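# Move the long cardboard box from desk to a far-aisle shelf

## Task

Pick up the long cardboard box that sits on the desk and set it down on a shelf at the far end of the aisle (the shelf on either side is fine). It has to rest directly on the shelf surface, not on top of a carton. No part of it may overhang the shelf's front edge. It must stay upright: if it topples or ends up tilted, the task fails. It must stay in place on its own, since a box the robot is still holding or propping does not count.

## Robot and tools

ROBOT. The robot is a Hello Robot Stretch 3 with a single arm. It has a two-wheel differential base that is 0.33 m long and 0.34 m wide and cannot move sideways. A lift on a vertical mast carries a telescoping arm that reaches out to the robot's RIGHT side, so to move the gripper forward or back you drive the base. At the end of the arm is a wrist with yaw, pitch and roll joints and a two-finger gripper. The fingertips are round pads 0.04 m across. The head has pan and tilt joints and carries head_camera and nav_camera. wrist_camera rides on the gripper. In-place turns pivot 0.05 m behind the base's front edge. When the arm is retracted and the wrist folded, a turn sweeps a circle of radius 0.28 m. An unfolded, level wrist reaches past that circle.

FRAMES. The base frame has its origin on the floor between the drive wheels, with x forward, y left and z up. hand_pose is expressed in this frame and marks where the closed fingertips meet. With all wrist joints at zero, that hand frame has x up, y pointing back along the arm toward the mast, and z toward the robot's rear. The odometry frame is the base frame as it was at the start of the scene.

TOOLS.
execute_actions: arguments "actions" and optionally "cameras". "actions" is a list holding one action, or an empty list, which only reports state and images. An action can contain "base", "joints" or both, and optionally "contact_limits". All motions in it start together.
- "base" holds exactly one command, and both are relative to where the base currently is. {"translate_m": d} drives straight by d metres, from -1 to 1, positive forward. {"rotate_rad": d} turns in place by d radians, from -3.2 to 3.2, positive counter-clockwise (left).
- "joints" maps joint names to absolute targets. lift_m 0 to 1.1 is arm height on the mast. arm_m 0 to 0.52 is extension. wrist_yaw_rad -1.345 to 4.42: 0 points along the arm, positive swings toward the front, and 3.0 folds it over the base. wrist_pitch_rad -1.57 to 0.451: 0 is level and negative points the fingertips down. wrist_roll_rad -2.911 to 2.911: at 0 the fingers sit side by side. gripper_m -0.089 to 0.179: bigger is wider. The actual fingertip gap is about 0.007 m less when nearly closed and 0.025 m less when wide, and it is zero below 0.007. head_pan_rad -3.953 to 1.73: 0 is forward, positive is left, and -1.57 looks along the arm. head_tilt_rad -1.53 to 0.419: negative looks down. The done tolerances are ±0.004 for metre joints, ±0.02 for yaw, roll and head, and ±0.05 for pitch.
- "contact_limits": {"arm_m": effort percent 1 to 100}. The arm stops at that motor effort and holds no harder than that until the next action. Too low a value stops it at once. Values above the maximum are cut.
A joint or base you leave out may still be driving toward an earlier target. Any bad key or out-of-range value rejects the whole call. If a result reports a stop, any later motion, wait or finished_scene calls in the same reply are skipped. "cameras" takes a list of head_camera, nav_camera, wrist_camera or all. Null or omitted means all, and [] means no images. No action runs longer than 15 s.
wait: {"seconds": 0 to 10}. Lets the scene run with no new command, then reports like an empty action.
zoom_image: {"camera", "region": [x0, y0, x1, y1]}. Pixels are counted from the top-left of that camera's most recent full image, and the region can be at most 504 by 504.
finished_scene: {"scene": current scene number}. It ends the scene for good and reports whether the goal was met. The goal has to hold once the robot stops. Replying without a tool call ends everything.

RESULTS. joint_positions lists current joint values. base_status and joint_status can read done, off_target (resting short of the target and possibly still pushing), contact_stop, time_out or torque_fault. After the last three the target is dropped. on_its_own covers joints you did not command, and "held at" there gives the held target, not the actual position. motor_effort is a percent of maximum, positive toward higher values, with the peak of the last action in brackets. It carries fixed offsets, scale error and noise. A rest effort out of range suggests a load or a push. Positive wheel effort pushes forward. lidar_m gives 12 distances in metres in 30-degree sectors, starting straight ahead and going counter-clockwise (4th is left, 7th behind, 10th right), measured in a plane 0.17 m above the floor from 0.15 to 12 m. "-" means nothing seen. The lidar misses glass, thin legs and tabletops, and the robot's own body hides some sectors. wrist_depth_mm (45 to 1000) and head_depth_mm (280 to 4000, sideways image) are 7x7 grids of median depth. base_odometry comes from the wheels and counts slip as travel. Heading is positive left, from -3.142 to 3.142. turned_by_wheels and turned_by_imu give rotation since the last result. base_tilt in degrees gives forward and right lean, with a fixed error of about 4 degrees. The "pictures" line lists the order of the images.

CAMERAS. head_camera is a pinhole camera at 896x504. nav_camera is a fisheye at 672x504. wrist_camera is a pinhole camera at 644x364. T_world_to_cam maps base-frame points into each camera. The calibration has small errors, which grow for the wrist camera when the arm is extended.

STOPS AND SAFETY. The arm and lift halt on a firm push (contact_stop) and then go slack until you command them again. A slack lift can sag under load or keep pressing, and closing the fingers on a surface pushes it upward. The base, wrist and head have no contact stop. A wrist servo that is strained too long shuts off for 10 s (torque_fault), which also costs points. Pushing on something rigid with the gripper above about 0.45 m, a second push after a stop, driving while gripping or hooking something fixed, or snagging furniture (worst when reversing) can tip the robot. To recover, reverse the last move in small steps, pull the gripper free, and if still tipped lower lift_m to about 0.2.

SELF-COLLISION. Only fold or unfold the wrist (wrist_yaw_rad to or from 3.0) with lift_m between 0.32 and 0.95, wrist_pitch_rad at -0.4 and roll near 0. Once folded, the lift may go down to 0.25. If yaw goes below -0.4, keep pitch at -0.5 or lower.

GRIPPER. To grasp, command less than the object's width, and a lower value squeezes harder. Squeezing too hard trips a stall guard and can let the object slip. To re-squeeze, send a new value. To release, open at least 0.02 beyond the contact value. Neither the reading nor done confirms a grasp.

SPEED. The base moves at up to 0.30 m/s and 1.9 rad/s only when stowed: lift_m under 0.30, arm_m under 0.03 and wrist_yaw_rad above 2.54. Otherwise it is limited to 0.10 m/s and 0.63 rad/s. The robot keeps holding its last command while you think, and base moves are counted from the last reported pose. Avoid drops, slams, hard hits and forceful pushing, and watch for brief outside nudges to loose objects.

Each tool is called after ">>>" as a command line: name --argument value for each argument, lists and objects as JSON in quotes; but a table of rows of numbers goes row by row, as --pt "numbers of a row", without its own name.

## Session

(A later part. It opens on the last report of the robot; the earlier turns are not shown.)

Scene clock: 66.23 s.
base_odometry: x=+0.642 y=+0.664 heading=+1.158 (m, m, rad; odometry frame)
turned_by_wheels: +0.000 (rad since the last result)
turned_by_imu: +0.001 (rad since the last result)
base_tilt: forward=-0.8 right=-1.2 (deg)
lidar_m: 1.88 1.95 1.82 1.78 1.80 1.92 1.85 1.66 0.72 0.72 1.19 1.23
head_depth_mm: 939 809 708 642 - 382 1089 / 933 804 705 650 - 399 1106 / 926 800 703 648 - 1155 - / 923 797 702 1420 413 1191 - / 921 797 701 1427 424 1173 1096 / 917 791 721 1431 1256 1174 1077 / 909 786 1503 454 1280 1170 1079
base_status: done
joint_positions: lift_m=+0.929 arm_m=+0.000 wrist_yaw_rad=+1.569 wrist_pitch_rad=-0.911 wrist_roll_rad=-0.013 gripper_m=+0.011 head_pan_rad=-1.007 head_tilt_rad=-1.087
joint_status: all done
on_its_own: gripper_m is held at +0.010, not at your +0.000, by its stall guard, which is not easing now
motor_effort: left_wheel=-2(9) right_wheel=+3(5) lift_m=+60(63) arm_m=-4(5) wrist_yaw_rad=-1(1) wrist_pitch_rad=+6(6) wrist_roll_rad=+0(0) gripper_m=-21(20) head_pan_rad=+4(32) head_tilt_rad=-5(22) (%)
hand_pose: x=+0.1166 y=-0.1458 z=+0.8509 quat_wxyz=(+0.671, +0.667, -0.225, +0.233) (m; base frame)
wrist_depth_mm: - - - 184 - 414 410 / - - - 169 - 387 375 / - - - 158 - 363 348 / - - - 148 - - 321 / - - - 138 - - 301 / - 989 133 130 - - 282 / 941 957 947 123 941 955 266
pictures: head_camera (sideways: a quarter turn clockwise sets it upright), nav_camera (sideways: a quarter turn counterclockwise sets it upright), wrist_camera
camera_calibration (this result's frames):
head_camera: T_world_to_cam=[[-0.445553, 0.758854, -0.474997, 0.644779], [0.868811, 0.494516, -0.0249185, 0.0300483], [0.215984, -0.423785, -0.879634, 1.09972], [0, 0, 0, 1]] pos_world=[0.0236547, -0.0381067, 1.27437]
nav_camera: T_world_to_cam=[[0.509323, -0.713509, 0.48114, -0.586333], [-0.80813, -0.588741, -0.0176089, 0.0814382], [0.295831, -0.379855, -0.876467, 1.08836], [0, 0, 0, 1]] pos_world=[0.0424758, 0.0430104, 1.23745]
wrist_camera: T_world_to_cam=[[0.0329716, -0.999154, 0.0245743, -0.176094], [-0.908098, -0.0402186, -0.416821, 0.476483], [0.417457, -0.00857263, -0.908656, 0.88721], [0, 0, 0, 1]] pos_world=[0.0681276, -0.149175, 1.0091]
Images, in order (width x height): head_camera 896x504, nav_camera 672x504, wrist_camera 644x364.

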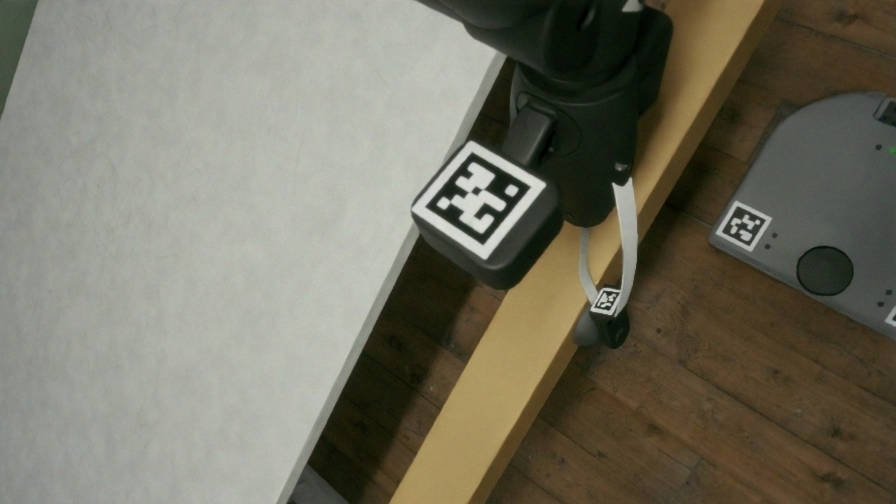

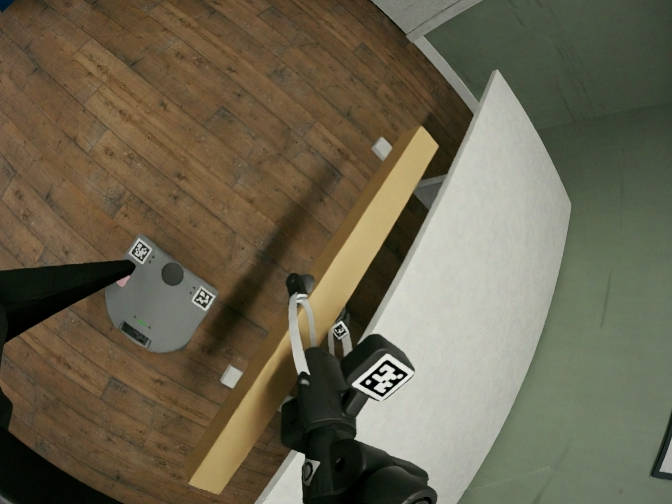

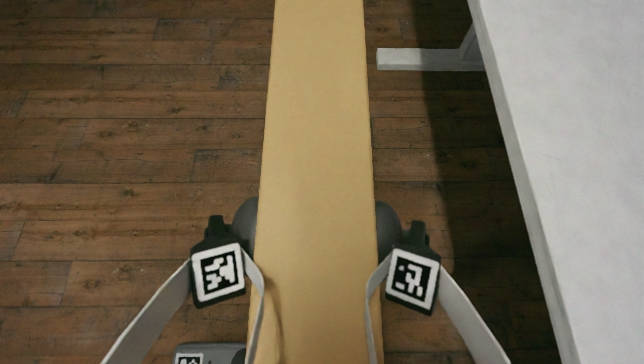

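>>> execute_actions --actions '[{"base": {"rotate_rad": -1.575}, "joints": {"head_pan_rad": -3.14, "head_tilt_rad": -0.45}}]'

Scene clock: 70.90 s.
base_odometry: x=+0.642 y=+0.664 heading=-0.417 (m, m, rad; odometry frame)
turned_by_wheels: -1.575 (rad since the last result)
turned_by_imu: -1.564 (rad since the last result)
base_tilt: forward=-0.9 right=-1.3 (deg)
lidar_m: 0.72 1.18 1.22 1.88 1.95 1.81 1.77 1.81 1.93 1.85 1.65 0.72
head_depth_mm: 1483 1600 1758 1942 2148 - - / 1476 1595 1735 1902 2024 - - / 2055 2367 2087 2277 2141 - - / 3041 3241 3583 2947 2177 - 1280 / 3017 3248 3473 2798 2098 1625 1326 / 1948 1843 1743 1875 1985 1629 1330 / 1436 1557 1682 1833 1971 1635 1330
base_status: done
joint_positions: lift_m=+0.929 arm_m=+0.000 wrist_yaw_rad=+1.569 wrist_pitch_rad=-0.911 wrist_roll_rad=-0.013 gripper_m=+0.011 head_pan_rad=-3.133 head_tilt_rad=-0.458
joint_status: all done
on_its_own: gripper_m is held at +0.010, not at your +0.000, by its stall guard, which is not easing now
motor_effort: left_wheel=+2(8) right_wheel=+0(3) lift_m=+60(60) arm_m=-4(3) wrist_yaw_rad=-1(1) wrist_pitch_rad=+6(6) wrist_roll_rad=+1(0) gripper_m=-20(20) head_pan_rad=-4(36) head_tilt_rad=+3(28) (%)
hand_pose: x=+0.1166 y=-0.1458 z=+0.8509 quat_wxyz=(+0.671, +0.667, -0.225, +0.233) (m; base frame)
wrist_depth_mm: 395 397 402 183 402 - - / - - - 170 - - - / - - - 158 - - - / - - - 148 - - - / - - - 138 - - - / 989 - 133 130 - - - / 945 938 949 123 935 954 960
pictures: head_camera (sideways: a quarter turn clockwise sets it upright), nav_camera (sideways: a quarter turn counterclockwise sets it upright), wrist_camera
camera_calibration (this result's frames):
head_camera: T_world_to_cam=[[0.432338, -0.0255296, -0.90135, 1.19507], [-0.0438217, -0.999013, 0.0072764, -0.00629135], [-0.900646, 0.0363528, -0.43303, 0.52566], [0, 0, 0, 1]] pos_world=[-0.0435172, 0.0051153, 1.30485]
nav_camera: T_world_to_cam=[[-0.424642, -0.0525414, 0.903836, -1.13152], [-0.0718217, 0.997123, 0.0242209, 0.022486], [-0.902508, -0.0546298, -0.427194, 0.511315], [0, 0, 0, 1]] pos_world=[-0.0174114, -0.0539402, 1.2406]
wrist_camera: T_world_to_cam=[[0.032963, -0.999155, 0.0245665, -0.176082], [-0.908107, -0.0402073, -0.416803, 0.476467], [0.417438, -0.00857001, -0.908665, 0.887224], [0, 0, 0, 1]] pos_world=[0.0681263, -0.149173, 1.00911]
Images, in order (width x height): head_camera 896x504, nav_camera 672x504, wrist_camera 644x364.

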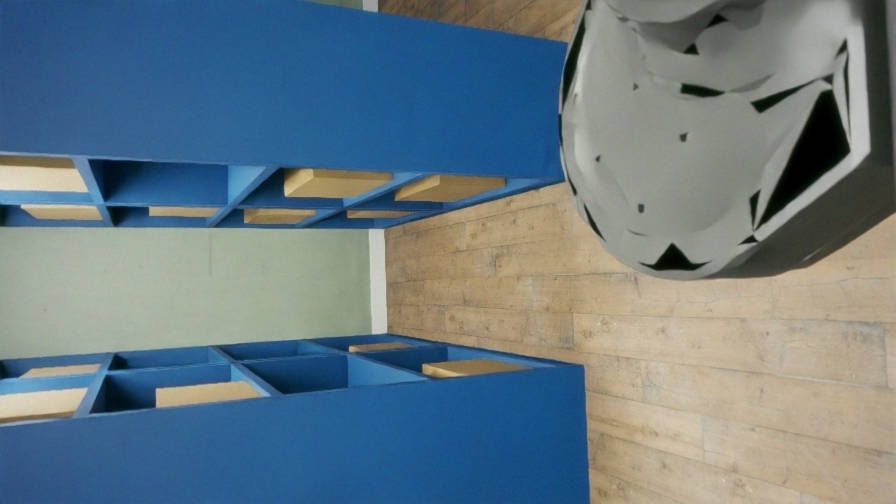

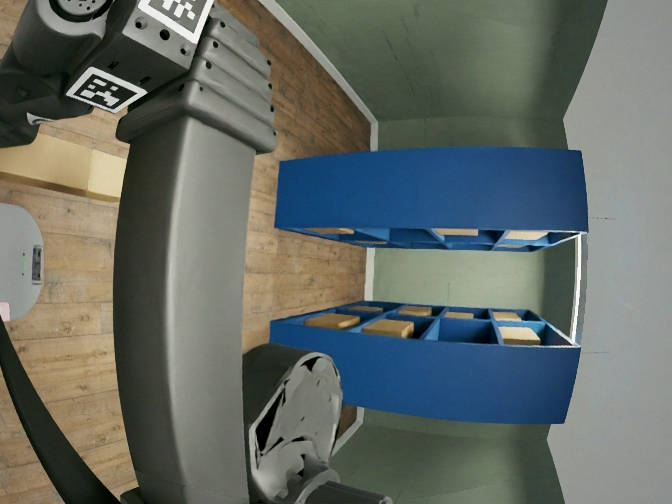

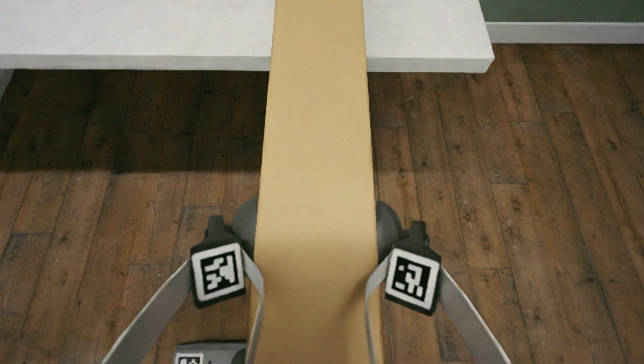

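>>> execute_actions --actions '[{"base": {"translate_m": -1.0}, "joints": {"head_tilt_rad": -0.7}}]' --cameras '["head_camera", "nav_camera"]'

Scene clock: 84.27 s.
base_odometry: x=-0.272 y=+1.069 heading=-0.417 (m, m, rad; odometry frame)
turned_by_wheels: +0.000 (rad since the last result)
turned_by_imu: -0.001 (rad since the last result)
base_tilt: forward=-0.8 right=-1.2 (deg)
lidar_m: 1.70 1.96 1.95 1.88 1.95 0.82 1.23 0.81 1.05 1.87 1.93 2.23
head_depth_mm: 1375 876 839 - - - - / 1362 1253 1186 - - - - / 1769 1942 1838 - - - - / 2213 2476 2640 2169 - - - / 2187 2424 2641 2014 1620 1442 - / 2090 2284 1792 1893 1559 1424 - / 1328 1482 1585 1229 1118 1206 -
base_status: done
joint_positions: lift_m=+0.929 arm_m=+0.000 wrist_yaw_rad=+1.569 wrist_pitch_rad=-0.911 wrist_roll_rad=-0.013 gripper_m=+0.011 head_pan_rad=-3.133 head_tilt_rad=-0.691
joint_status: all done
on_its_own: gripper_m is held at +0.010, not at your +0.000, by its stall guard, which is not easing now
motor_effort: left_wheel=+2(4) right_wheel=+0(4) lift_m=+60(60) arm_m=-3(4) wrist_yaw_rad=+0(0) wrist_pitch_rad=+6(6) wrist_roll_rad=+0(0) gripper_m=-21(21) head_pan_rad=-3(3) head_tilt_rad=-3(16) (%)
hand_pose: x=+0.1166 y=-0.1458 z=+0.8509 quat_wxyz=(+0.671, +0.667, -0.225, +0.233) (m; base frame)
wrist_depth_mm: - - - 183 - - - / - - - 169 - - - / - - - 158 - - - / - - - 148 - - - / - - - 138 - - - / 984 994 133 130 - - - / 941 937 939 123 952 964 957
pictures: head_camera (sideways: a quarter turn clockwise sets it upright), nav_camera (sideways: a quarter turn counterclockwise sets it upright)
camera_calibration (this result's frames):
head_camera: T_world_to_cam=[[0.628897, -0.0238979, -0.777121, 1.03188], [-0.0441716, -0.999011, -0.0050251, 0.00972631], [-0.776233, 0.0374869, -0.629331, 0.780301], [0, 0, 0, 1]] pos_world=[-0.042824, 0.00512546, 1.29301]
nav_camera: T_world_to_cam=[[-0.621972, -0.0541802, 0.781163, -0.970358], [-0.0756199, 0.997097, 0.0089475, 0.0423986], [-0.77938, -0.0535064, -0.624263, 0.766966], [0, 0, 0, 1]] pos_world=[-0.00257118, -0.0538121, 1.23642]
Images, in order (width x height): head_camera 896x504, nav_camera 672x504.

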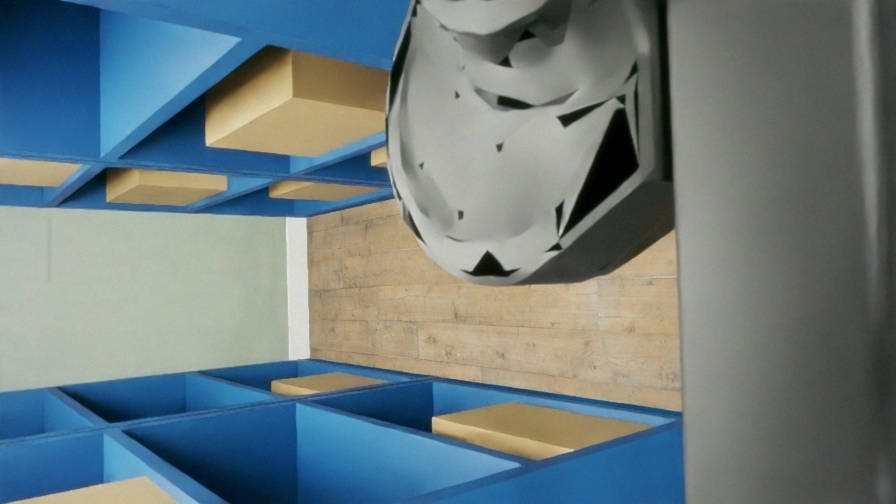

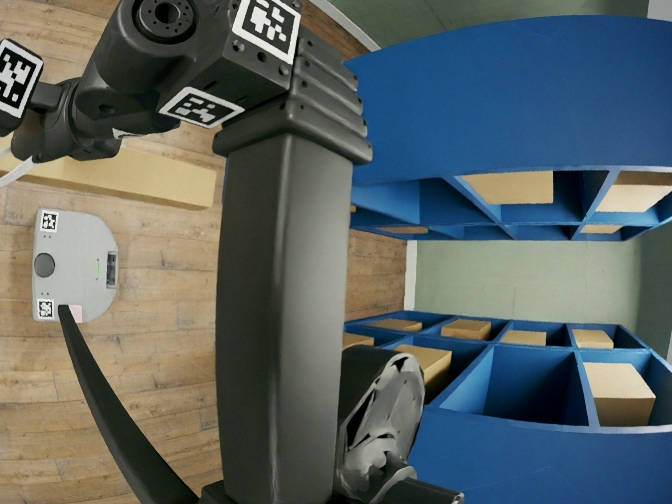

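>>> execute_actions --actions '[{"base": {"translate_m": -0.8}, "joints": {"lift_m": 0.68, "head_tilt_rad": -0.9}}]' --cameras '["head_camera", "nav_camera"]'

Scene clock: 98.63 s.
base_odometry: x=-1.003 y=+1.393 heading=-0.417 (m, m, rad; odometry frame)
turned_by_wheels: +0.000 (rad since the last result)
turned_by_imu: -0.001 (rad since the last result)
base_tilt: forward=-0.8 right=-1.2 (deg)
lidar_m: 2.48 2.67 1.95 0.30 0.43 0.44 1.16 0.48 0.34 0.31 1.94 2.62
head_depth_mm: 728 862 803 811 823 - - / 1234 1283 1068 1157 1170 - - / 1562 1789 1812 1576 1469 - - / 1609 1877 1979 1647 1439 1209 - / 1600 1868 1964 1639 1412 1239 - / 1583 1839 1875 1596 1395 1238 - / 1538 1427 1223 1218 1320 1096 -
base_status: done
joint_positions: lift_m=+0.681 arm_m=+0.000 wrist_yaw_rad=+1.569 wrist_pitch_rad=-0.911 wrist_roll_rad=-0.013 gripper_m=+0.011 head_pan_rad=-3.133 head_tilt_rad=-0.889
joint_status: all done
on_its_own: gripper_m is held at +0.010, not at your +0.000, by its stall guard, which is not easing now
motor_effort: left_wheel=+2(4) right_wheel=+0(4) lift_m=+25(60) arm_m=-3(4) wrist_yaw_rad=+0(0) wrist_pitch_rad=+6(6) wrist_roll_rad=+0(0) gripper_m=-20(20) head_pan_rad=-3(3) head_tilt_rad=-4(16) (%)
hand_pose: x=+0.1166 y=-0.1458 z=+0.6020 quat_wxyz=(+0.671, +0.667, -0.225, +0.233) (m; base frame)
wrist_depth_mm: - - - 184 - - - / 993 979 998 170 998 - - / 906 911 919 158 906 908 932 / 838 853 856 147 853 857 873 / 789 790 787 139 794 814 818 / 754 740 133 130 - 752 757 / 698 699 707 123 703 715 721
pictures: head_camera (sideways: a quarter turn clockwise sets it upright), nav_camera (sideways: a quarter turn counterclockwise sets it upright)
camera_calibration (this result's frames):
head_camera: T_world_to_cam=[[0.769185, -0.0227337, -0.638622, 0.850534], [-0.0421964, -0.998993, -0.0152611, 0.0230378], [-0.637631, 0.0386861, -0.76937, 0.96159], [0, 0, 0, 1]] pos_world=[-0.0401063, 0.00515016, 1.28334]
nav_camera: T_world_to_cam=[[-0.763177, -0.0553524, 0.643814, -0.7905], [-0.076035, 0.997095, -0.00440584, 0.0597863], [-0.6417, -0.0523149, -0.765169, 0.949392], [0, 0, 0, 1]] pos_world=[0.0104791, -0.0537014, 1.23564]
Images, in order (width x height): head_camera 896x504, nav_camera 672x504.

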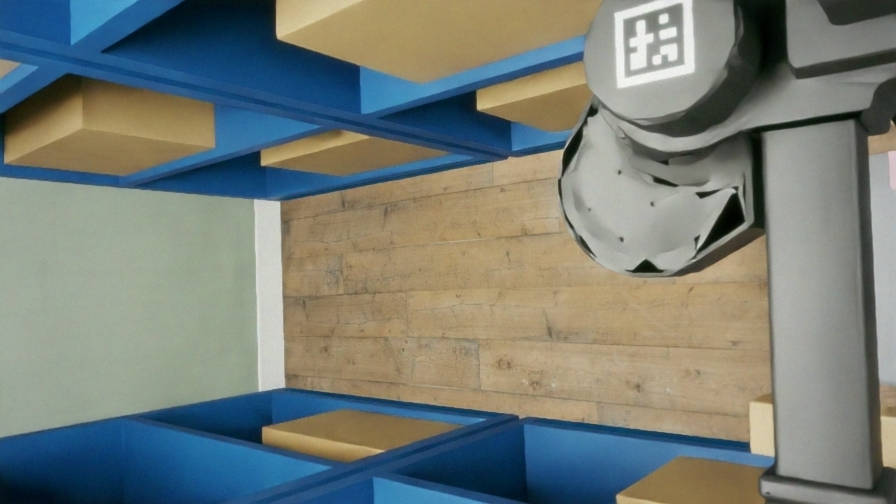

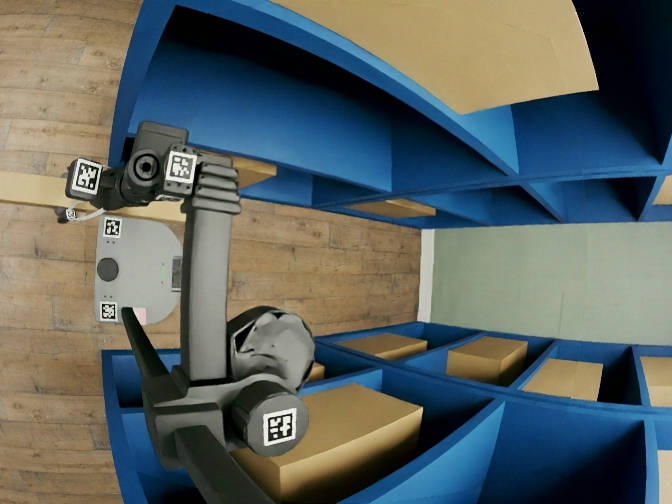

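>>> execute_actions --actions '[{"base": {"rotate_rad": 0.018}}]' --cameras '[]'

>>> execute_actions --actions '[{"base": {"translate_m": -1.0}, "joints": {"head_pan_rad": -2.3, "head_tilt_rad": -0.9}}]' --cameras '["head_camera", "nav_camera"]'

Scene clock: 102.33 s.
base_odometry: x=-1.003 y=+1.393 heading=-0.399 (m, m, rad; odometry frame)
turned_by_wheels: +0.018 (rad since the last result)
turned_by_imu: +0.018 (rad since the last result)
base_tilt: forward=-0.8 right=-1.2 (deg)
lidar_m: 2.49 2.62 1.94 0.30 0.43 0.45 1.24 0.47 0.34 0.31 1.95 2.65
head_depth_mm: 755 860 882 837 842 - - / 1233 1305 1103 1213 1209 - - / 1587 1840 1875 1611 1468 - - / 1614 1869 1968 1646 1438 1204 - / 1594 1852 1967 1649 1417 1239 - / 1593 1806 1841 1591 1381 1234 - / 1544 1426 1069 1177 1325 1077 -
base_status: done
joint_positions: lift_m=+0.681 arm_m=+0.000 wrist_yaw_rad=+1.569 wrist_pitch_rad=-0.911 wrist_roll_rad=-0.013 gripper_m=+0.011 head_pan_rad=-3.133 head_tilt_rad=-0.889
joint_status: not commanded
on_its_own: gripper_m is held at +0.010, not at your +0.000, by its stall guard, which is not easing now
motor_effort: left_wheel=-1(5) right_wheel=+2(5) lift_m=+24(24) arm_m=-4(4) wrist_yaw_rad=+0(0) wrist_pitch_rad=+6(6) wrist_roll_rad=+0(0) gripper_m=-20(20) head_pan_rad=-3(2) head_tilt_rad=-4(4) (%)
hand_pose: x=+0.1166 y=-0.1458 z=+0.6020 quat_wxyz=(+0.671, +0.667, -0.225, +0.233) (m; base frame)
wrist_depth_mm: - - - 184 - - - / 997 988 999 169 993 - - / 922 912 913 158 923 938 926 / 843 853 847 147 854 864 890 / 789 797 792 138 811 804 800 / 746 743 133 130 - 764 760 / 698 700 706 123 708 714 710
pictures: none
No camera images: the call's "cameras" was empty. Leave "cameras" out to get every camera's image.

Scene clock: 113.80 s.
base_odometry: x=-1.924 y=+1.782 heading=-0.399 (m, m, rad; odometry frame)
turned_by_wheels: +0.000 (rad since the last result)
turned_by_imu: -0.001 (rad since the last result)
base_tilt: forward=-0.8 right=-1.2 (deg)
lidar_m: 3.46 0.45 0.31 0.30 0.33 0.44 0.82 0.47 0.34 0.32 0.32 0.60
head_depth_mm: 707 805 953 1143 1317 1248 1125 / 744 611 1026 1044 1379 1241 1141 / 752 566 1097 970 1337 1250 - / 749 564 1065 964 882 1190 - / 746 562 478 964 828 - 581 / 743 560 450 945 827 759 - / 706 558 449 896 824 736 853
base_status: done
joint_positions: lift_m=+0.681 arm_m=+0.000 wrist_yaw_rad=+1.569 wrist_pitch_rad=-0.911 wrist_roll_rad=-0.013 gripper_m=+0.011 head_pan_rad=-2.307 head_tilt_rad=-0.889
joint_status: all done
on_its_own: gripper_m is held at +0.010, not at your +0.000, by its stall guard, which is not easing now
motor_effort: left_wheel=+0(7) right_wheel=+1(1) lift_m=+24(24) arm_m=-3(3) wrist_yaw_rad=+0(0) wrist_pitch_rad=+6(6) wrist_roll_rad=+0(0) gripper_m=-21(20) head_pan_rad=+3(38) head_tilt_rad=-3(3) (%)
hand_pose: x=+0.1166 y=-0.1458 z=+0.6020 quat_wxyz=(+0.671, +0.667, -0.225, +0.233) (m; base frame)
wrist_depth_mm: 610 980 - 183 657 324 319 / 607 892 - 170 707 301 291 / 614 860 910 158 831 293 270 / 608 829 858 147 786 756 197 / 694 788 792 138 727 294 217 / 665 746 133 130 - 358 206 / 604 709 693 123 626 294 202
pictures: head_camera (sideways: a quarter turn clockwise sets it upright), nav_camera (sideways: a quarter turn counterclockwise sets it upright)
camera_calibration (this result's frames):
head_camera: T_world_to_cam=[[0.538174, 0.550246, -0.638434, 0.851699], [0.705907, -0.70814, -0.0152734, 0.0184904], [-0.460505, -0.442455, -0.769525, 0.960711], [0, 0, 0, 1]] pos_world=[-0.0290022, -0.0304788, 1.28333]
nav_camera: T_world_to_cam=[[-0.47669, -0.598757, 0.643628, -0.792005], [-0.784646, 0.619929, -0.00442234, 0.0641303], [-0.396355, -0.507128, -0.765326, 0.948099], [0, 0, 0, 1]] pos_world=[0.0485627, -0.0331672, 1.23564]
Images, in order (width x height): head_camera 896x504, nav_camera 672x504.

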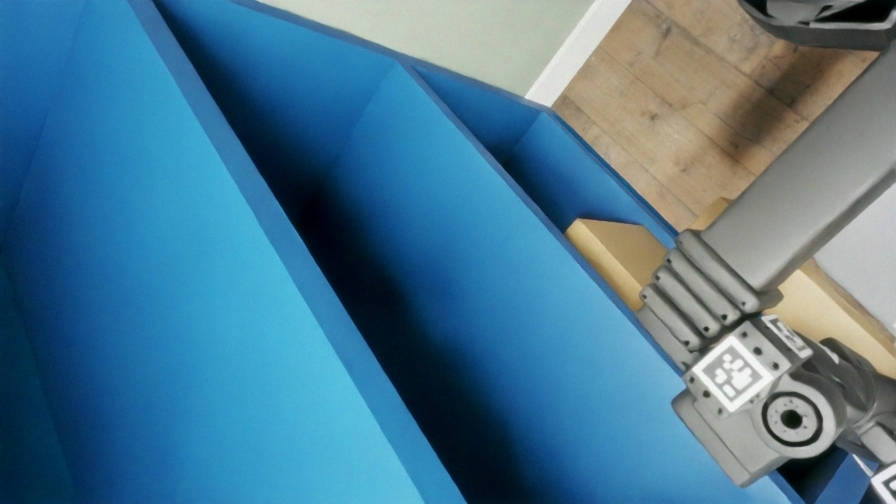

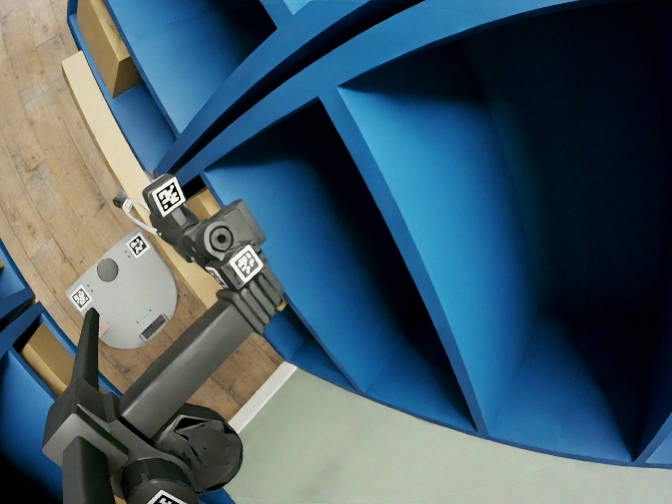

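>>> execute_actions --actions '[{"base": {"translate_m": -0.445}, "joints": {"lift_m": 0.69, "head_pan_rad": -1.2, "head_tilt_rad": -1.1}}]'

Scene clock: 123.10 s.
base_odometry: x=-2.334 y=+1.955 heading=-0.399 (m, m, rad; odometry frame)
turned_by_wheels: +0.000 (rad since the last result)
turned_by_imu: +0.000 (rad since the last result)
base_tilt: forward=-0.8 right=-1.2 (deg)
lidar_m: 1.27 0.45 0.32 0.31 0.48 0.40 0.38 0.40 0.47 0.34 0.35 0.47
head_depth_mm: 481 414 384 845 772 - - / 478 412 403 843 792 604 - / 476 410 895 837 792 602 - / 474 409 920 836 964 1146 - / 471 408 932 835 991 1148 1097 / 470 414 929 844 986 1171 1084 / 468 422 909 854 1103 1176 1077
base_status: done
joint_positions: lift_m=+0.689 arm_m=+0.000 wrist_yaw_rad=+1.569 wrist_pitch_rad=-0.911 wrist_roll_rad=-0.013 gripper_m=+0.011 head_pan_rad=-1.207 head_tilt_rad=-1.086
joint_status: all done
on_its_own: gripper_m is held at +0.010, not at your +0.000, by its stall guard, which is not easing now
motor_effort: left_wheel=+0(7) right_wheel=+1(1) lift_m=+60(60) arm_m=-3(4) wrist_yaw_rad=+0(0) wrist_pitch_rad=+6(6) wrist_roll_rad=+0(0) gripper_m=-20(21) head_pan_rad=+3(36) head_tilt_rad=-5(19) (%)
hand_pose: x=+0.1166 y=-0.1458 z=+0.6108 quat_wxyz=(+0.671, +0.667, -0.225, +0.233) (m; base frame)
wrist_depth_mm: 591 910 - 184 589 337 331 / 607 912 - 170 646 314 304 / 606 862 923 158 665 298 282 / 609 831 866 147 656 458 261 / 602 789 805 138 468 433 244 / 605 749 133 130 - 412 229 / 619 710 714 123 579 389 218
pictures: head_camera (sideways: a quarter turn clockwise sets it upright), nav_camera (sideways: a quarter turn counterclockwise sets it upright), wrist_camera
camera_calibration (this result's frames):
head_camera: T_world_to_cam=[[-0.28565, 0.832209, -0.475218, 0.644092], [0.949822, 0.311798, -0.0249068, 0.0295389], [0.127444, -0.458488, -0.879515, 1.10011], [0, 0, 0, 1]] pos_world=[0.0157259, -0.0408437, 1.27438]
nav_camera: T_world_to_cam=[[0.357165, -0.800453, 0.48136, -0.585692], [-0.909094, -0.41622, -0.0175925, 0.0820326], [0.214434, -0.431318, -0.876347, 1.0887], [0, 0, 0, 1]] pos_world=[0.0503105, 0.0348996, 1.23745]
wrist_camera: T_world_to_cam=[[0.0329696, -0.999155, 0.024557, -0.170176], [-0.908223, -0.040207, -0.41655, 0.376221], [0.417185, -0.00856977, -0.908781, 0.669232], [0, 0, 0, 1]] pos_world=[0.0681098, -0.14917, 0.769079]
Images, in order (width x height): head_camera 896x504, nav_camera 672x504, wrist_camera 644x364.

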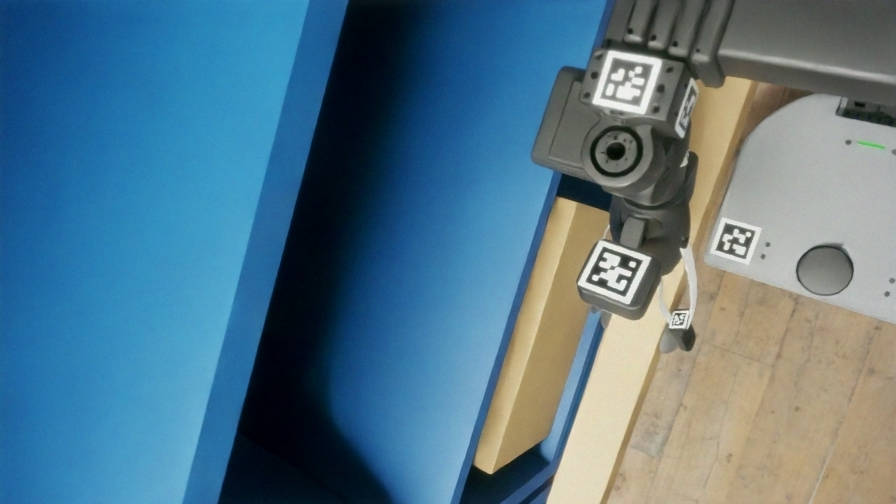

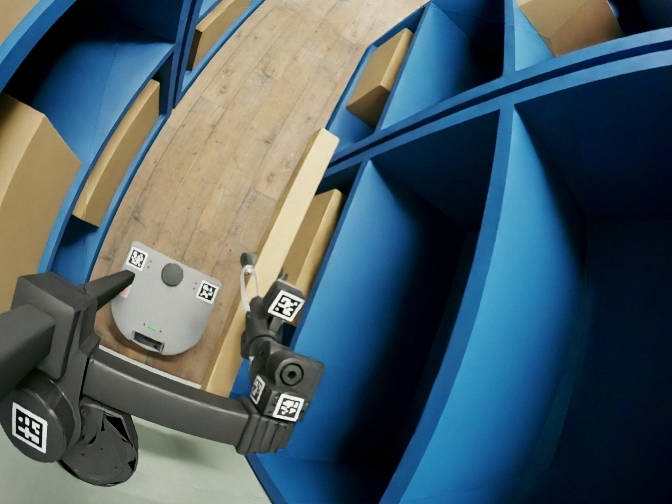

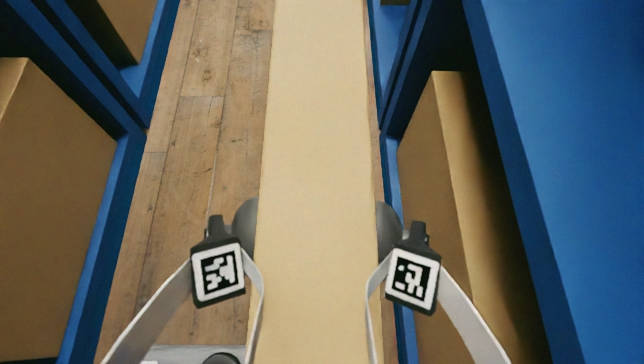

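>>> execute_actions --actions '[{"base": {"translate_m": -0.02}, "joints": {"arm_m": 0.15, "head_pan_rad": -1.4, "head_tilt_rad": -1.0}}]'

Scene clock: 127.60 s.
base_odometry: x=-2.353 y=+1.962 heading=-0.399 (m, m, rad; odometry frame)
turned_by_wheels: +0.000 (rad since the last result)
turned_by_imu: +0.001 (rad since the last result)
base_tilt: forward=-0.8 right=-1.2 (deg)
lidar_m: 1.27 0.45 0.32 0.32 0.45 0.38 0.36 0.38 0.45 0.34 0.35 0.47
head_depth_mm: 571 468 405 919 - - - / 568 466 404 932 687 1163 - / 565 464 408 920 683 1166 - / 561 462 411 889 690 1161 - / 559 460 410 885 807 1158 1088 / 558 460 417 878 805 1163 1083 / 554 457 416 875 816 1173 1085
base_status: done
joint_positions: lift_m=+0.689 arm_m=+0.150 wrist_yaw_rad=+1.569 wrist_pitch_rad=-0.911 wrist_roll_rad=-0.013 gripper_m=+0.011 head_pan_rad=-1.393 head_tilt_rad=-1.001
joint_status: all done
on_its_own: gripper_m is held at +0.010, not at your +0.000, by its stall guard, which is not easing now
motor_effort: left_wheel=+0(6) right_wheel=+1(2) lift_m=+59(60) arm_m=+5(5) wrist_yaw_rad=+0(0) wrist_pitch_rad=+7(6) wrist_roll_rad=+0(0) gripper_m=-20(20) head_pan_rad=-3(19) head_tilt_rad=+1(10) (%)
hand_pose: x=+0.1166 y=-0.2949 z=+0.6108 quat_wxyz=(+0.671, +0.667, -0.225, +0.233) (m; base frame)
wrist_depth_mm: 843 - - 183 326 328 331 / 777 985 - 170 300 302 302 / 800 920 930 158 277 279 280 / 804 870 859 147 259 261 260 / 767 796 792 138 241 242 243 / 740 749 133 130 - 228 229 / 704 717 709 123 213 214 215
pictures: head_camera (sideways: a quarter turn clockwise sets it upright), nav_camera (sideways: a quarter turn counterclockwise sets it upright), wrist_camera
camera_calibration (this result's frames):
head_camera: T_world_to_cam=[[-0.118867, 0.827746, -0.548368, 0.738364], [0.991481, 0.128571, -0.0208435, 0.0239973], [0.0532511, -0.546174, -0.835978, 1.04397], [0, 0, 0, 1]] pos_world=[0.00838118, -0.0440718, 1.27813]
nav_camera: T_world_to_cam=[[0.194936, -0.809286, 0.554127, -0.679494], [-0.97023, -0.241891, -0.0119584, 0.0750722], [0.143716, -0.535299, -0.832346, 1.03194], [0, 0, 0, 1]] pos_world=[0.0569885, 0.0206516, 1.23636]
wrist_camera: T_world_to_cam=[[0.0329697, -0.999155, 0.0245566, -0.319226], [-0.908227, -0.0402068, -0.416541, 0.370216], [0.417177, -0.00856979, -0.908785, 0.667956], [0, 0, 0, 1]] pos_world=[0.0681093, -0.298347, 0.769078]
Images, in order (width x height): head_camera 896x504, nav_camera 672x504, wrist_camera 644x364.

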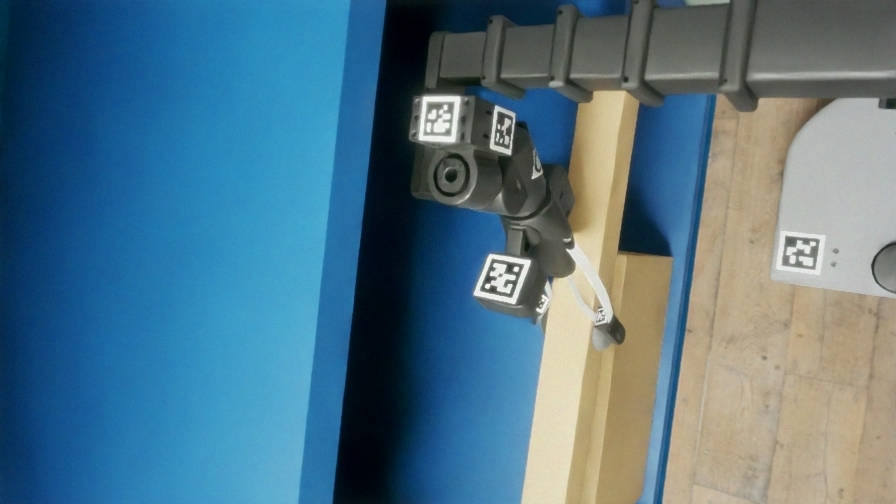

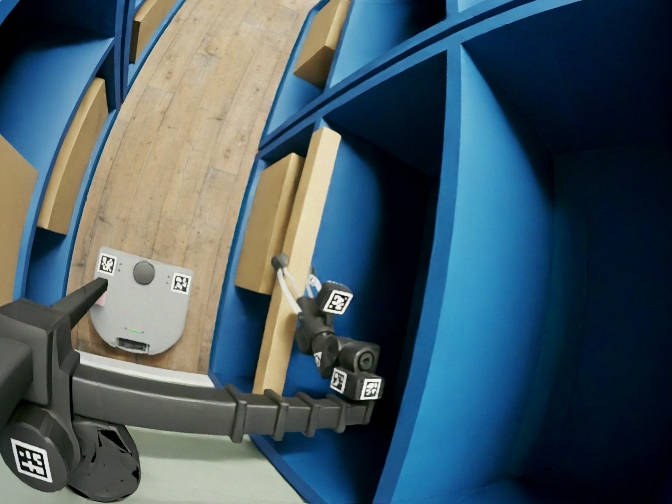

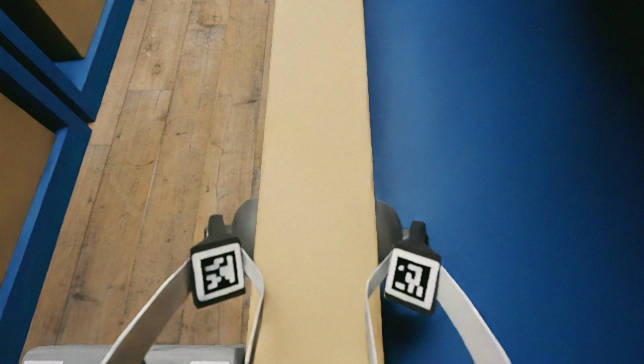

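>>> execute_actions --actions '[{"joints": {"arm_m": 0.33, "lift_m": 0.675}}]' --cameras '["nav_camera", "wrist_camera"]'

>>> execute_actions --actions '[{"joints": {"lift_m": 0.647}}]' --cameras '["head_camera", "wrist_camera"]'

Scene clock: 131.13 s.
base_odometry: x=-2.353 y=+1.962 heading=-0.399 (m, m, rad; odometry frame)
turned_by_wheels: +0.000 (rad since the last result)
turned_by_imu: +0.000 (rad since the last result)
base_tilt: forward=-0.8 right=-1.2 (deg)
lidar_m: 1.27 0.45 0.32 0.32 0.45 0.38 0.36 0.38 0.45 0.34 0.35 0.47
head_depth_mm: 570 468 405 901 803 - - / 567 466 404 841 797 1170 - / 564 465 403 803 796 1168 - / 560 462 404 838 808 1162 - / 560 460 409 833 807 1164 1088 / 557 459 417 836 817 1161 1085 / 554 457 417 832 817 1178 1083
base_status: not commanded
joint_positions: lift_m=+0.676 arm_m=+0.330 wrist_yaw_rad=+1.569 wrist_pitch_rad=-0.911 wrist_roll_rad=-0.013 gripper_m=+0.011 head_pan_rad=-1.393 head_tilt_rad=-1.001
joint_status: all done
on_its_own: gripper_m is held at +0.010, not at your +0.000, by its stall guard, which is not easing now
motor_effort: left_wheel=+0(0) right_wheel=+1(1) lift_m=+24(56) arm_m=+5(5) wrist_yaw_rad=+1(0) wrist_pitch_rad=+6(6) wrist_roll_rad=+0(0) gripper_m=-20(19) head_pan_rad=-3(4) head_tilt_rad=+0(1) (%)
hand_pose: x=+0.1166 y=-0.4749 z=+0.5970 quat_wxyz=(+0.671, +0.667, -0.225, +0.233) (m; base frame)
wrist_depth_mm: - 312 303 184 306 308 308 / 953 282 278 170 282 283 285 / 910 257 257 158 260 261 263 / 836 238 240 148 242 243 244 / 775 223 223 138 227 228 228 / 721 209 133 130 - 213 214 / 199 198 196 123 200 201 201
pictures: nav_camera (sideways: a quarter turn counterclockwise sets it upright), wrist_camera
camera_calibration (this result's frames):
nav_camera: T_world_to_cam=[[0.194935, -0.809283, 0.554131, -0.679499], [-0.97023, -0.24189, -0.0119581, 0.0750718], [0.143716, -0.535303, -0.832344, 1.03194], [0, 0, 0, 1]] pos_world=[0.0569886, 0.0206513, 1.23636]
wrist_camera: T_world_to_cam=[[0.0329701, -0.999155, 0.0245567, -0.498737], [-0.908227, -0.0402072, -0.416541, 0.357209], [0.417177, -0.00856966, -0.908785, 0.653826], [0, 0, 0, 1]] pos_world=[0.0681093, -0.47835, 0.755227]
Images, in order (width x height): nav_camera 672x504, wrist_camera 644x364.

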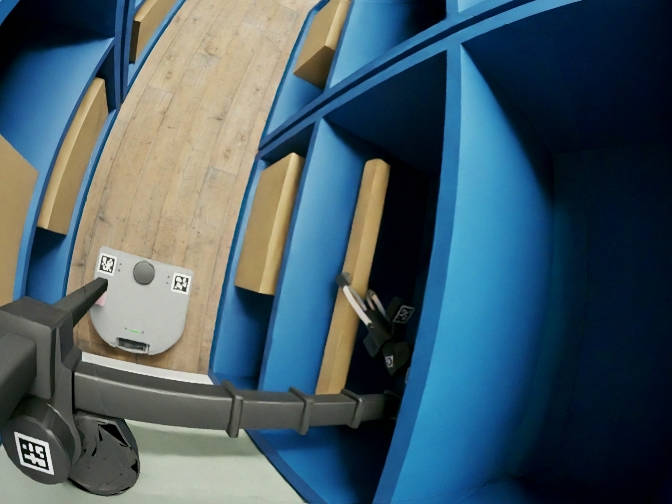

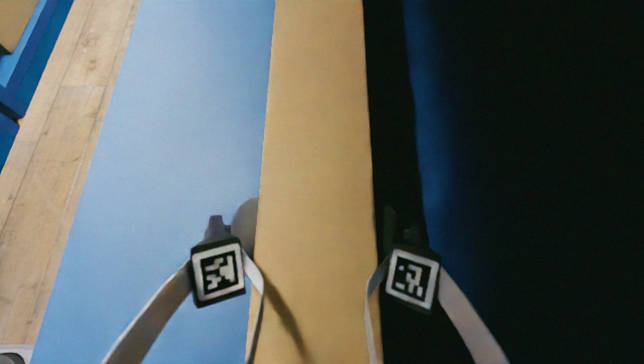

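Scene clock: 132.17 s.
base_odometry: x=-2.353 y=+1.962 heading=-0.399 (m, m, rad; odometry frame)
turned_by_wheels: +0.000 (rad since the last result)
turned_by_imu: +0.000 (rad since the last result)
base_tilt: forward=-0.8 right=-1.2 (deg)
lidar_m: 1.27 0.45 0.32 0.32 0.45 0.38 0.36 0.38 0.45 0.34 0.35 0.47
head_depth_mm: 569 468 405 898 797 972 - / 567 465 404 889 798 1166 - / 565 464 404 822 798 1171 - / 562 463 410 824 808 1164 - / 560 460 410 835 806 1162 1089 / 556 459 417 832 818 1160 1082 / 554 457 416 839 820 1178 1083
base_status: not commanded
joint_positions: lift_m=+0.648 arm_m=+0.330 wrist_yaw_rad=+1.569 wrist_pitch_rad=-0.911 wrist_roll_rad=-0.013 gripper_m=+0.011 head_pan_rad=-1.393 head_tilt_rad=-1.001
joint_status: all done
on_its_own: gripper_m is held at +0.010, not at your +0.000, by its stall guard, which is not easing now
motor_effort: left_wheel=+0(0) right_wheel=+1(1) lift_m=+24(22) arm_m=+5(5) wrist_yaw_rad=-1(0) wrist_pitch_rad=+6(7) wrist_roll_rad=+0(0) gripper_m=-20(20) head_pan_rad=-3(3) head_tilt_rad=+1(0) (%)
hand_pose: x=+0.1166 y=-0.4749 z=+0.5690 quat_wxyz=(+0.671, +0.667, -0.225, +0.233) (m; base frame)
wrist_depth_mm: - 262 265 185 266 268 269 / 918 241 243 170 246 246 248 / 865 223 224 158 226 228 229 / 213 209 209 147 210 212 212 / 195 195 194 138 198 198 199 / 182 183 133 130 - 185 186 / 172 173 172 123 175 175 176
pictures: head_camera (sideways: a quarter turn clockwise sets it upright), wrist_camera
camera_calibration (this result's frames):
head_camera: T_world_to_cam=[[-0.118866, 0.827744, -0.548371, 0.738369], [0.991481, 0.12857, -0.0208432, 0.023997], [0.0532513, -0.546178, -0.835975, 1.04397], [0, 0, 0, 1]] pos_world=[0.00838116, -0.044072, 1.27813]
wrist_camera: T_world_to_cam=[[0.0329706, -0.999155, 0.024556, -0.498049], [-0.908234, -0.0402072, -0.416527, 0.345535], [0.417162, -0.00856943, -0.908792, 0.628386], [0, 0, 0, 1]] pos_world=[0.0681084, -0.47835, 0.727227]
Images, in order (width x height): head_camera 896x504, wrist_camera 644x364.

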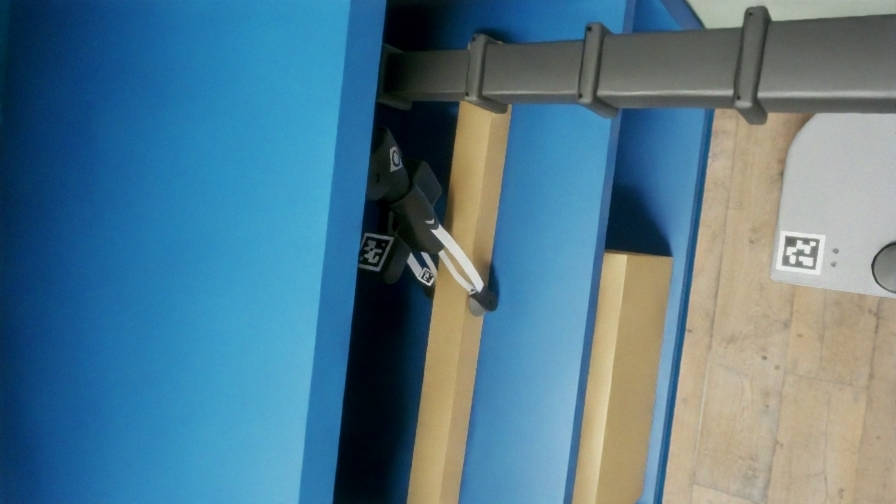

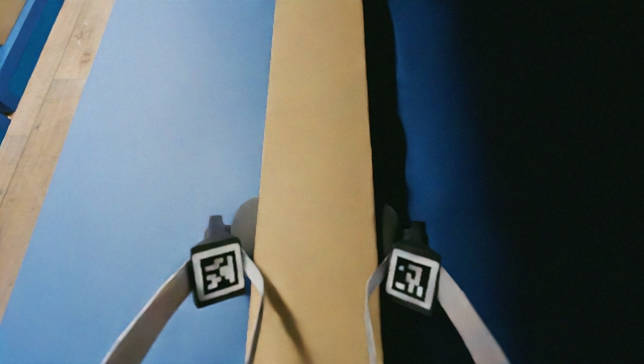

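>>> execute_actions --actions '[{"joints": {"lift_m": 0.642}}]' --cameras '[]'

>>> execute_actions --actions '[{"joints": {"gripper_m": 0.1}}]' --cameras '["wrist_camera"]'

>>> execute_actions --actions '[{"joints": {"lift_m": 0.7}}]' --cameras '["wrist_camera", "head_camera"]'

Scene clock: 133.83 s.
base_odometry: x=-2.353 y=+1.962 heading=-0.399 (m, m, rad; odometry frame)
turned_by_wheels: +0.000 (rad since the last result)
turned_by_imu: +0.000 (rad since the last result)
base_tilt: forward=-0.8 right=-1.2 (deg)
lidar_m: 1.27 0.45 0.32 0.32 0.45 0.38 0.36 0.38 0.45 0.34 0.35 0.47
head_depth_mm: 569 468 404 890 794 966 943 / 568 466 404 886 797 1166 - / 565 464 404 824 796 1166 - / 561 463 410 827 808 1165 - / 559 461 409 842 804 1160 1084 / 558 459 417 835 819 1162 1085 / 554 457 416 844 816 1172 1080
base_status: not commanded
joint_positions: lift_m=+0.643 arm_m=+0.330 wrist_yaw_rad=+1.569 wrist_pitch_rad=-0.912 wrist_roll_rad=-0.013 gripper_m=+0.011 head_pan_rad=-1.393 head_tilt_rad=-1.001
joint_status: all done
on_its_own: gripper_m is held at +0.010, not at your +0.000, by its stall guard, which is not easing now
motor_effort: left_wheel=+0(0) right_wheel=+1(1) lift_m=+24(24) arm_m=+4(5) wrist_yaw_rad=+0(0) wrist_pitch_rad=+6(7) wrist_roll_rad=+0(0) gripper_m=-20(20) head_pan_rad=-3(3) head_tilt_rad=+1(1) (%)
hand_pose: x=+0.1165 y=-0.4749 z=+0.5640 quat_wxyz=(+0.671, +0.667, -0.225, +0.233) (m; base frame)
wrist_depth_mm: 993 255 258 187 260 261 262 / 941 236 236 172 238 241 241 / 846 218 218 159 221 221 223 / 206 203 203 148 205 206 207 / 190 189 189 138 192 192 193 / 177 178 133 130 - 181 182 / 167 168 166 123 169 171 171
pictures: none
No camera images: the call's "cameras" was empty. Leave "cameras" out to get every camera's image.

Scene clock: 135.23 s.
base_odometry: x=-2.353 y=+1.962 heading=-0.399 (m, m, rad; odometry frame)
turned_by_wheels: +0.000 (rad since the last result)
turned_by_imu: +0.000 (rad since the last result)
base_tilt: forward=-0.9 right=-1.2 (deg)
lidar_m: 1.26 0.45 0.32 0.32 0.45 0.38 0.36 0.38 0.45 0.34 0.35 0.47
head_depth_mm: 570 468 405 892 796 968 946 / 568 467 405 887 798 1166 - / 564 463 403 825 799 1170 - / 561 463 410 823 808 1165 - / 559 460 409 850 807 1162 1082 / 556 459 417 837 820 1167 1082 / 555 457 416 847 817 1181 1079
base_status: not commanded
joint_positions: lift_m=+0.643 arm_m=+0.330 wrist_yaw_rad=+1.569 wrist_pitch_rad=-0.912 wrist_roll_rad=-0.013 gripper_m=+0.100 head_pan_rad=-1.393 head_tilt_rad=-1.001
joint_status: all done
motor_effort: left_wheel=-1(0) right_wheel=+2(2) lift_m=+24(24) arm_m=+5(5) wrist_yaw_rad=+0(1) wrist_pitch_rad=+7(7) wrist_roll_rad=+0(0) gripper_m=+1(85) head_pan_rad=-3(3) head_tilt_rad=+0(1) (%)
hand_pose: x=+0.1165 y=-0.4749 z=+0.5640 quat_wxyz=(+0.671, +0.667, -0.225, +0.233) (m; base frame)
wrist_depth_mm: 998 256 256 188 260 261 262 / 936 235 237 173 239 240 241 / 855 217 218 160 222 221 223 / 207 202 203 149 205 205 208 / 190 191 187 139 192 193 193 / 177 179 175 130 178 182 181 / 169 167 166 123 168 170 170
pictures: wrist_camera
camera_calibration (this result's frames):
wrist_camera: T_world_to_cam=[[0.0329737, -0.999155, 0.0245489, -0.497921], [-0.908322, -0.0402052, -0.416334, 0.343304], [0.416969, -0.00857027, -0.90888, 0.623916], [0, 0, 0, 1]] pos_world=[0.0680958, -0.478351, 0.722217]
Images, in order (width x height): wrist_camera 644x364.

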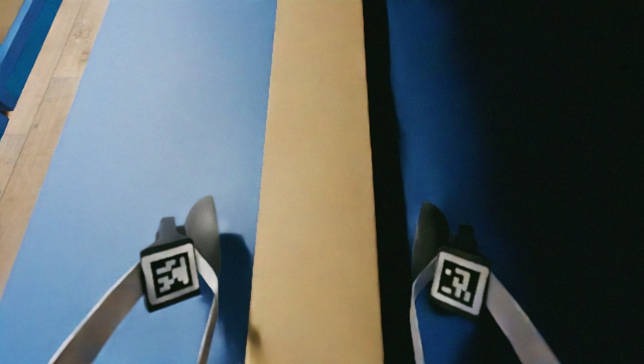

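Scene clock: 136.60 s.
base_odometry: x=-2.353 y=+1.962 heading=-0.399 (m, m, rad; odometry frame)
turned_by_wheels: +0.000 (rad since the last result)
turned_by_imu: +0.000 (rad since the last result)
base_tilt: forward=-0.8 right=-1.2 (deg)
lidar_m: 1.27 0.44 0.32 0.32 0.45 0.38 0.36 0.38 0.45 0.34 0.35 0.47
head_depth_mm: 569 468 405 911 - - - / 568 466 405 887 799 1168 - / 564 463 404 842 797 1166 - / 561 463 410 832 809 1165 - / 560 461 410 852 808 1163 1083 / 558 459 416 836 820 1166 1084 / 555 457 416 847 817 1174 1080
base_status: not commanded
joint_positions: lift_m=+0.699 arm_m=+0.330 wrist_yaw_rad=+1.569 wrist_pitch_rad=-0.912 wrist_roll_rad=-0.013 gripper_m=+0.100 head_pan_rad=-1.393 head_tilt_rad=-1.001
joint_status: all done
motor_effort: left_wheel=+0(1) right_wheel=+2(2) lift_m=+60(66) arm_m=+5(5) wrist_yaw_rad=+0(0) wrist_pitch_rad=+7(6) wrist_roll_rad=+0(0) gripper_m=+0(1) head_pan_rad=-3(3) head_tilt_rad=+1(1) (%)
hand_pose: x=+0.1165 y=-0.4749 z=+0.6208 quat_wxyz=(+0.671, +0.667, -0.225, +0.233) (m; base frame)
wrist_depth_mm: - - 337 273 340 345 337 / 983 321 311 250 312 314 314 / 930 291 286 228 290 291 294 / 871 266 267 213 268 270 272 / 810 250 249 199 253 252 253 / 752 234 234 185 235 238 238 / 728 220 221 175 221 223 223
pictures: head_camera (sideways: a quarter turn clockwise sets it upright), wrist_camera
camera_calibration (this result's frames):
head_camera: T_world_to_cam=[[-0.118865, 0.827744, -0.548371, 0.738369], [0.991481, 0.12857, -0.0208432, 0.023997], [0.0532511, -0.546178, -0.835975, 1.04397], [0, 0, 0, 1]] pos_world=[0.00838115, -0.044072, 1.27813]
wrist_camera: T_world_to_cam=[[0.0329736, -0.999155, 0.0245488, -0.499319], [-0.908322, -0.0402051, -0.416334, 0.366976], [0.416969, -0.00857024, -0.90888, 0.675591], [0, 0, 0, 1]] pos_world=[0.0680958, -0.478352, 0.779073]
Images, in order (width x height): head_camera 896x504, wrist_camera 644x364.

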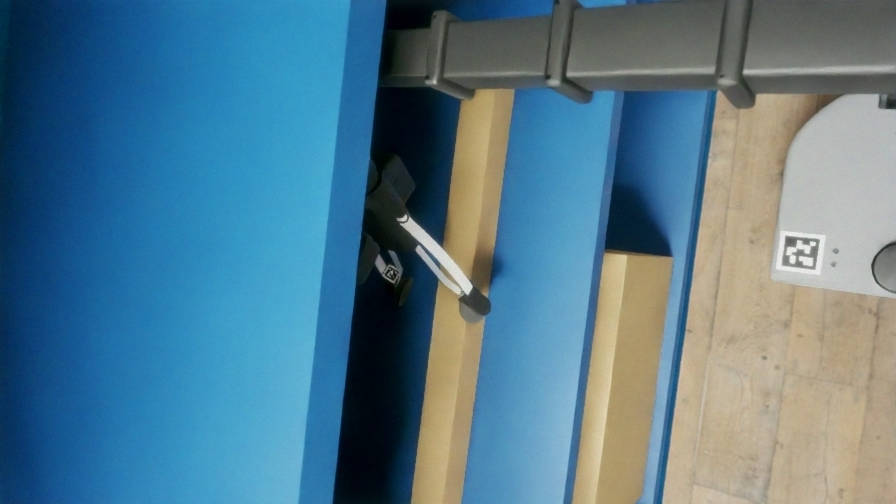

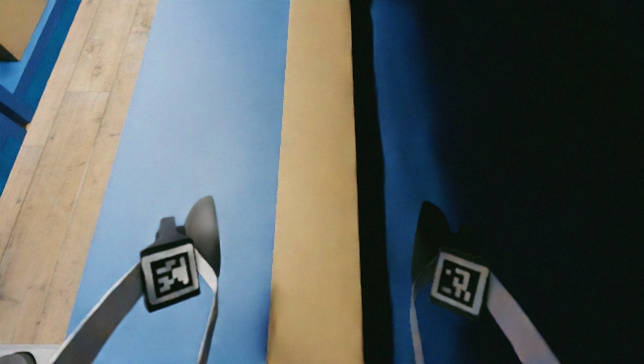

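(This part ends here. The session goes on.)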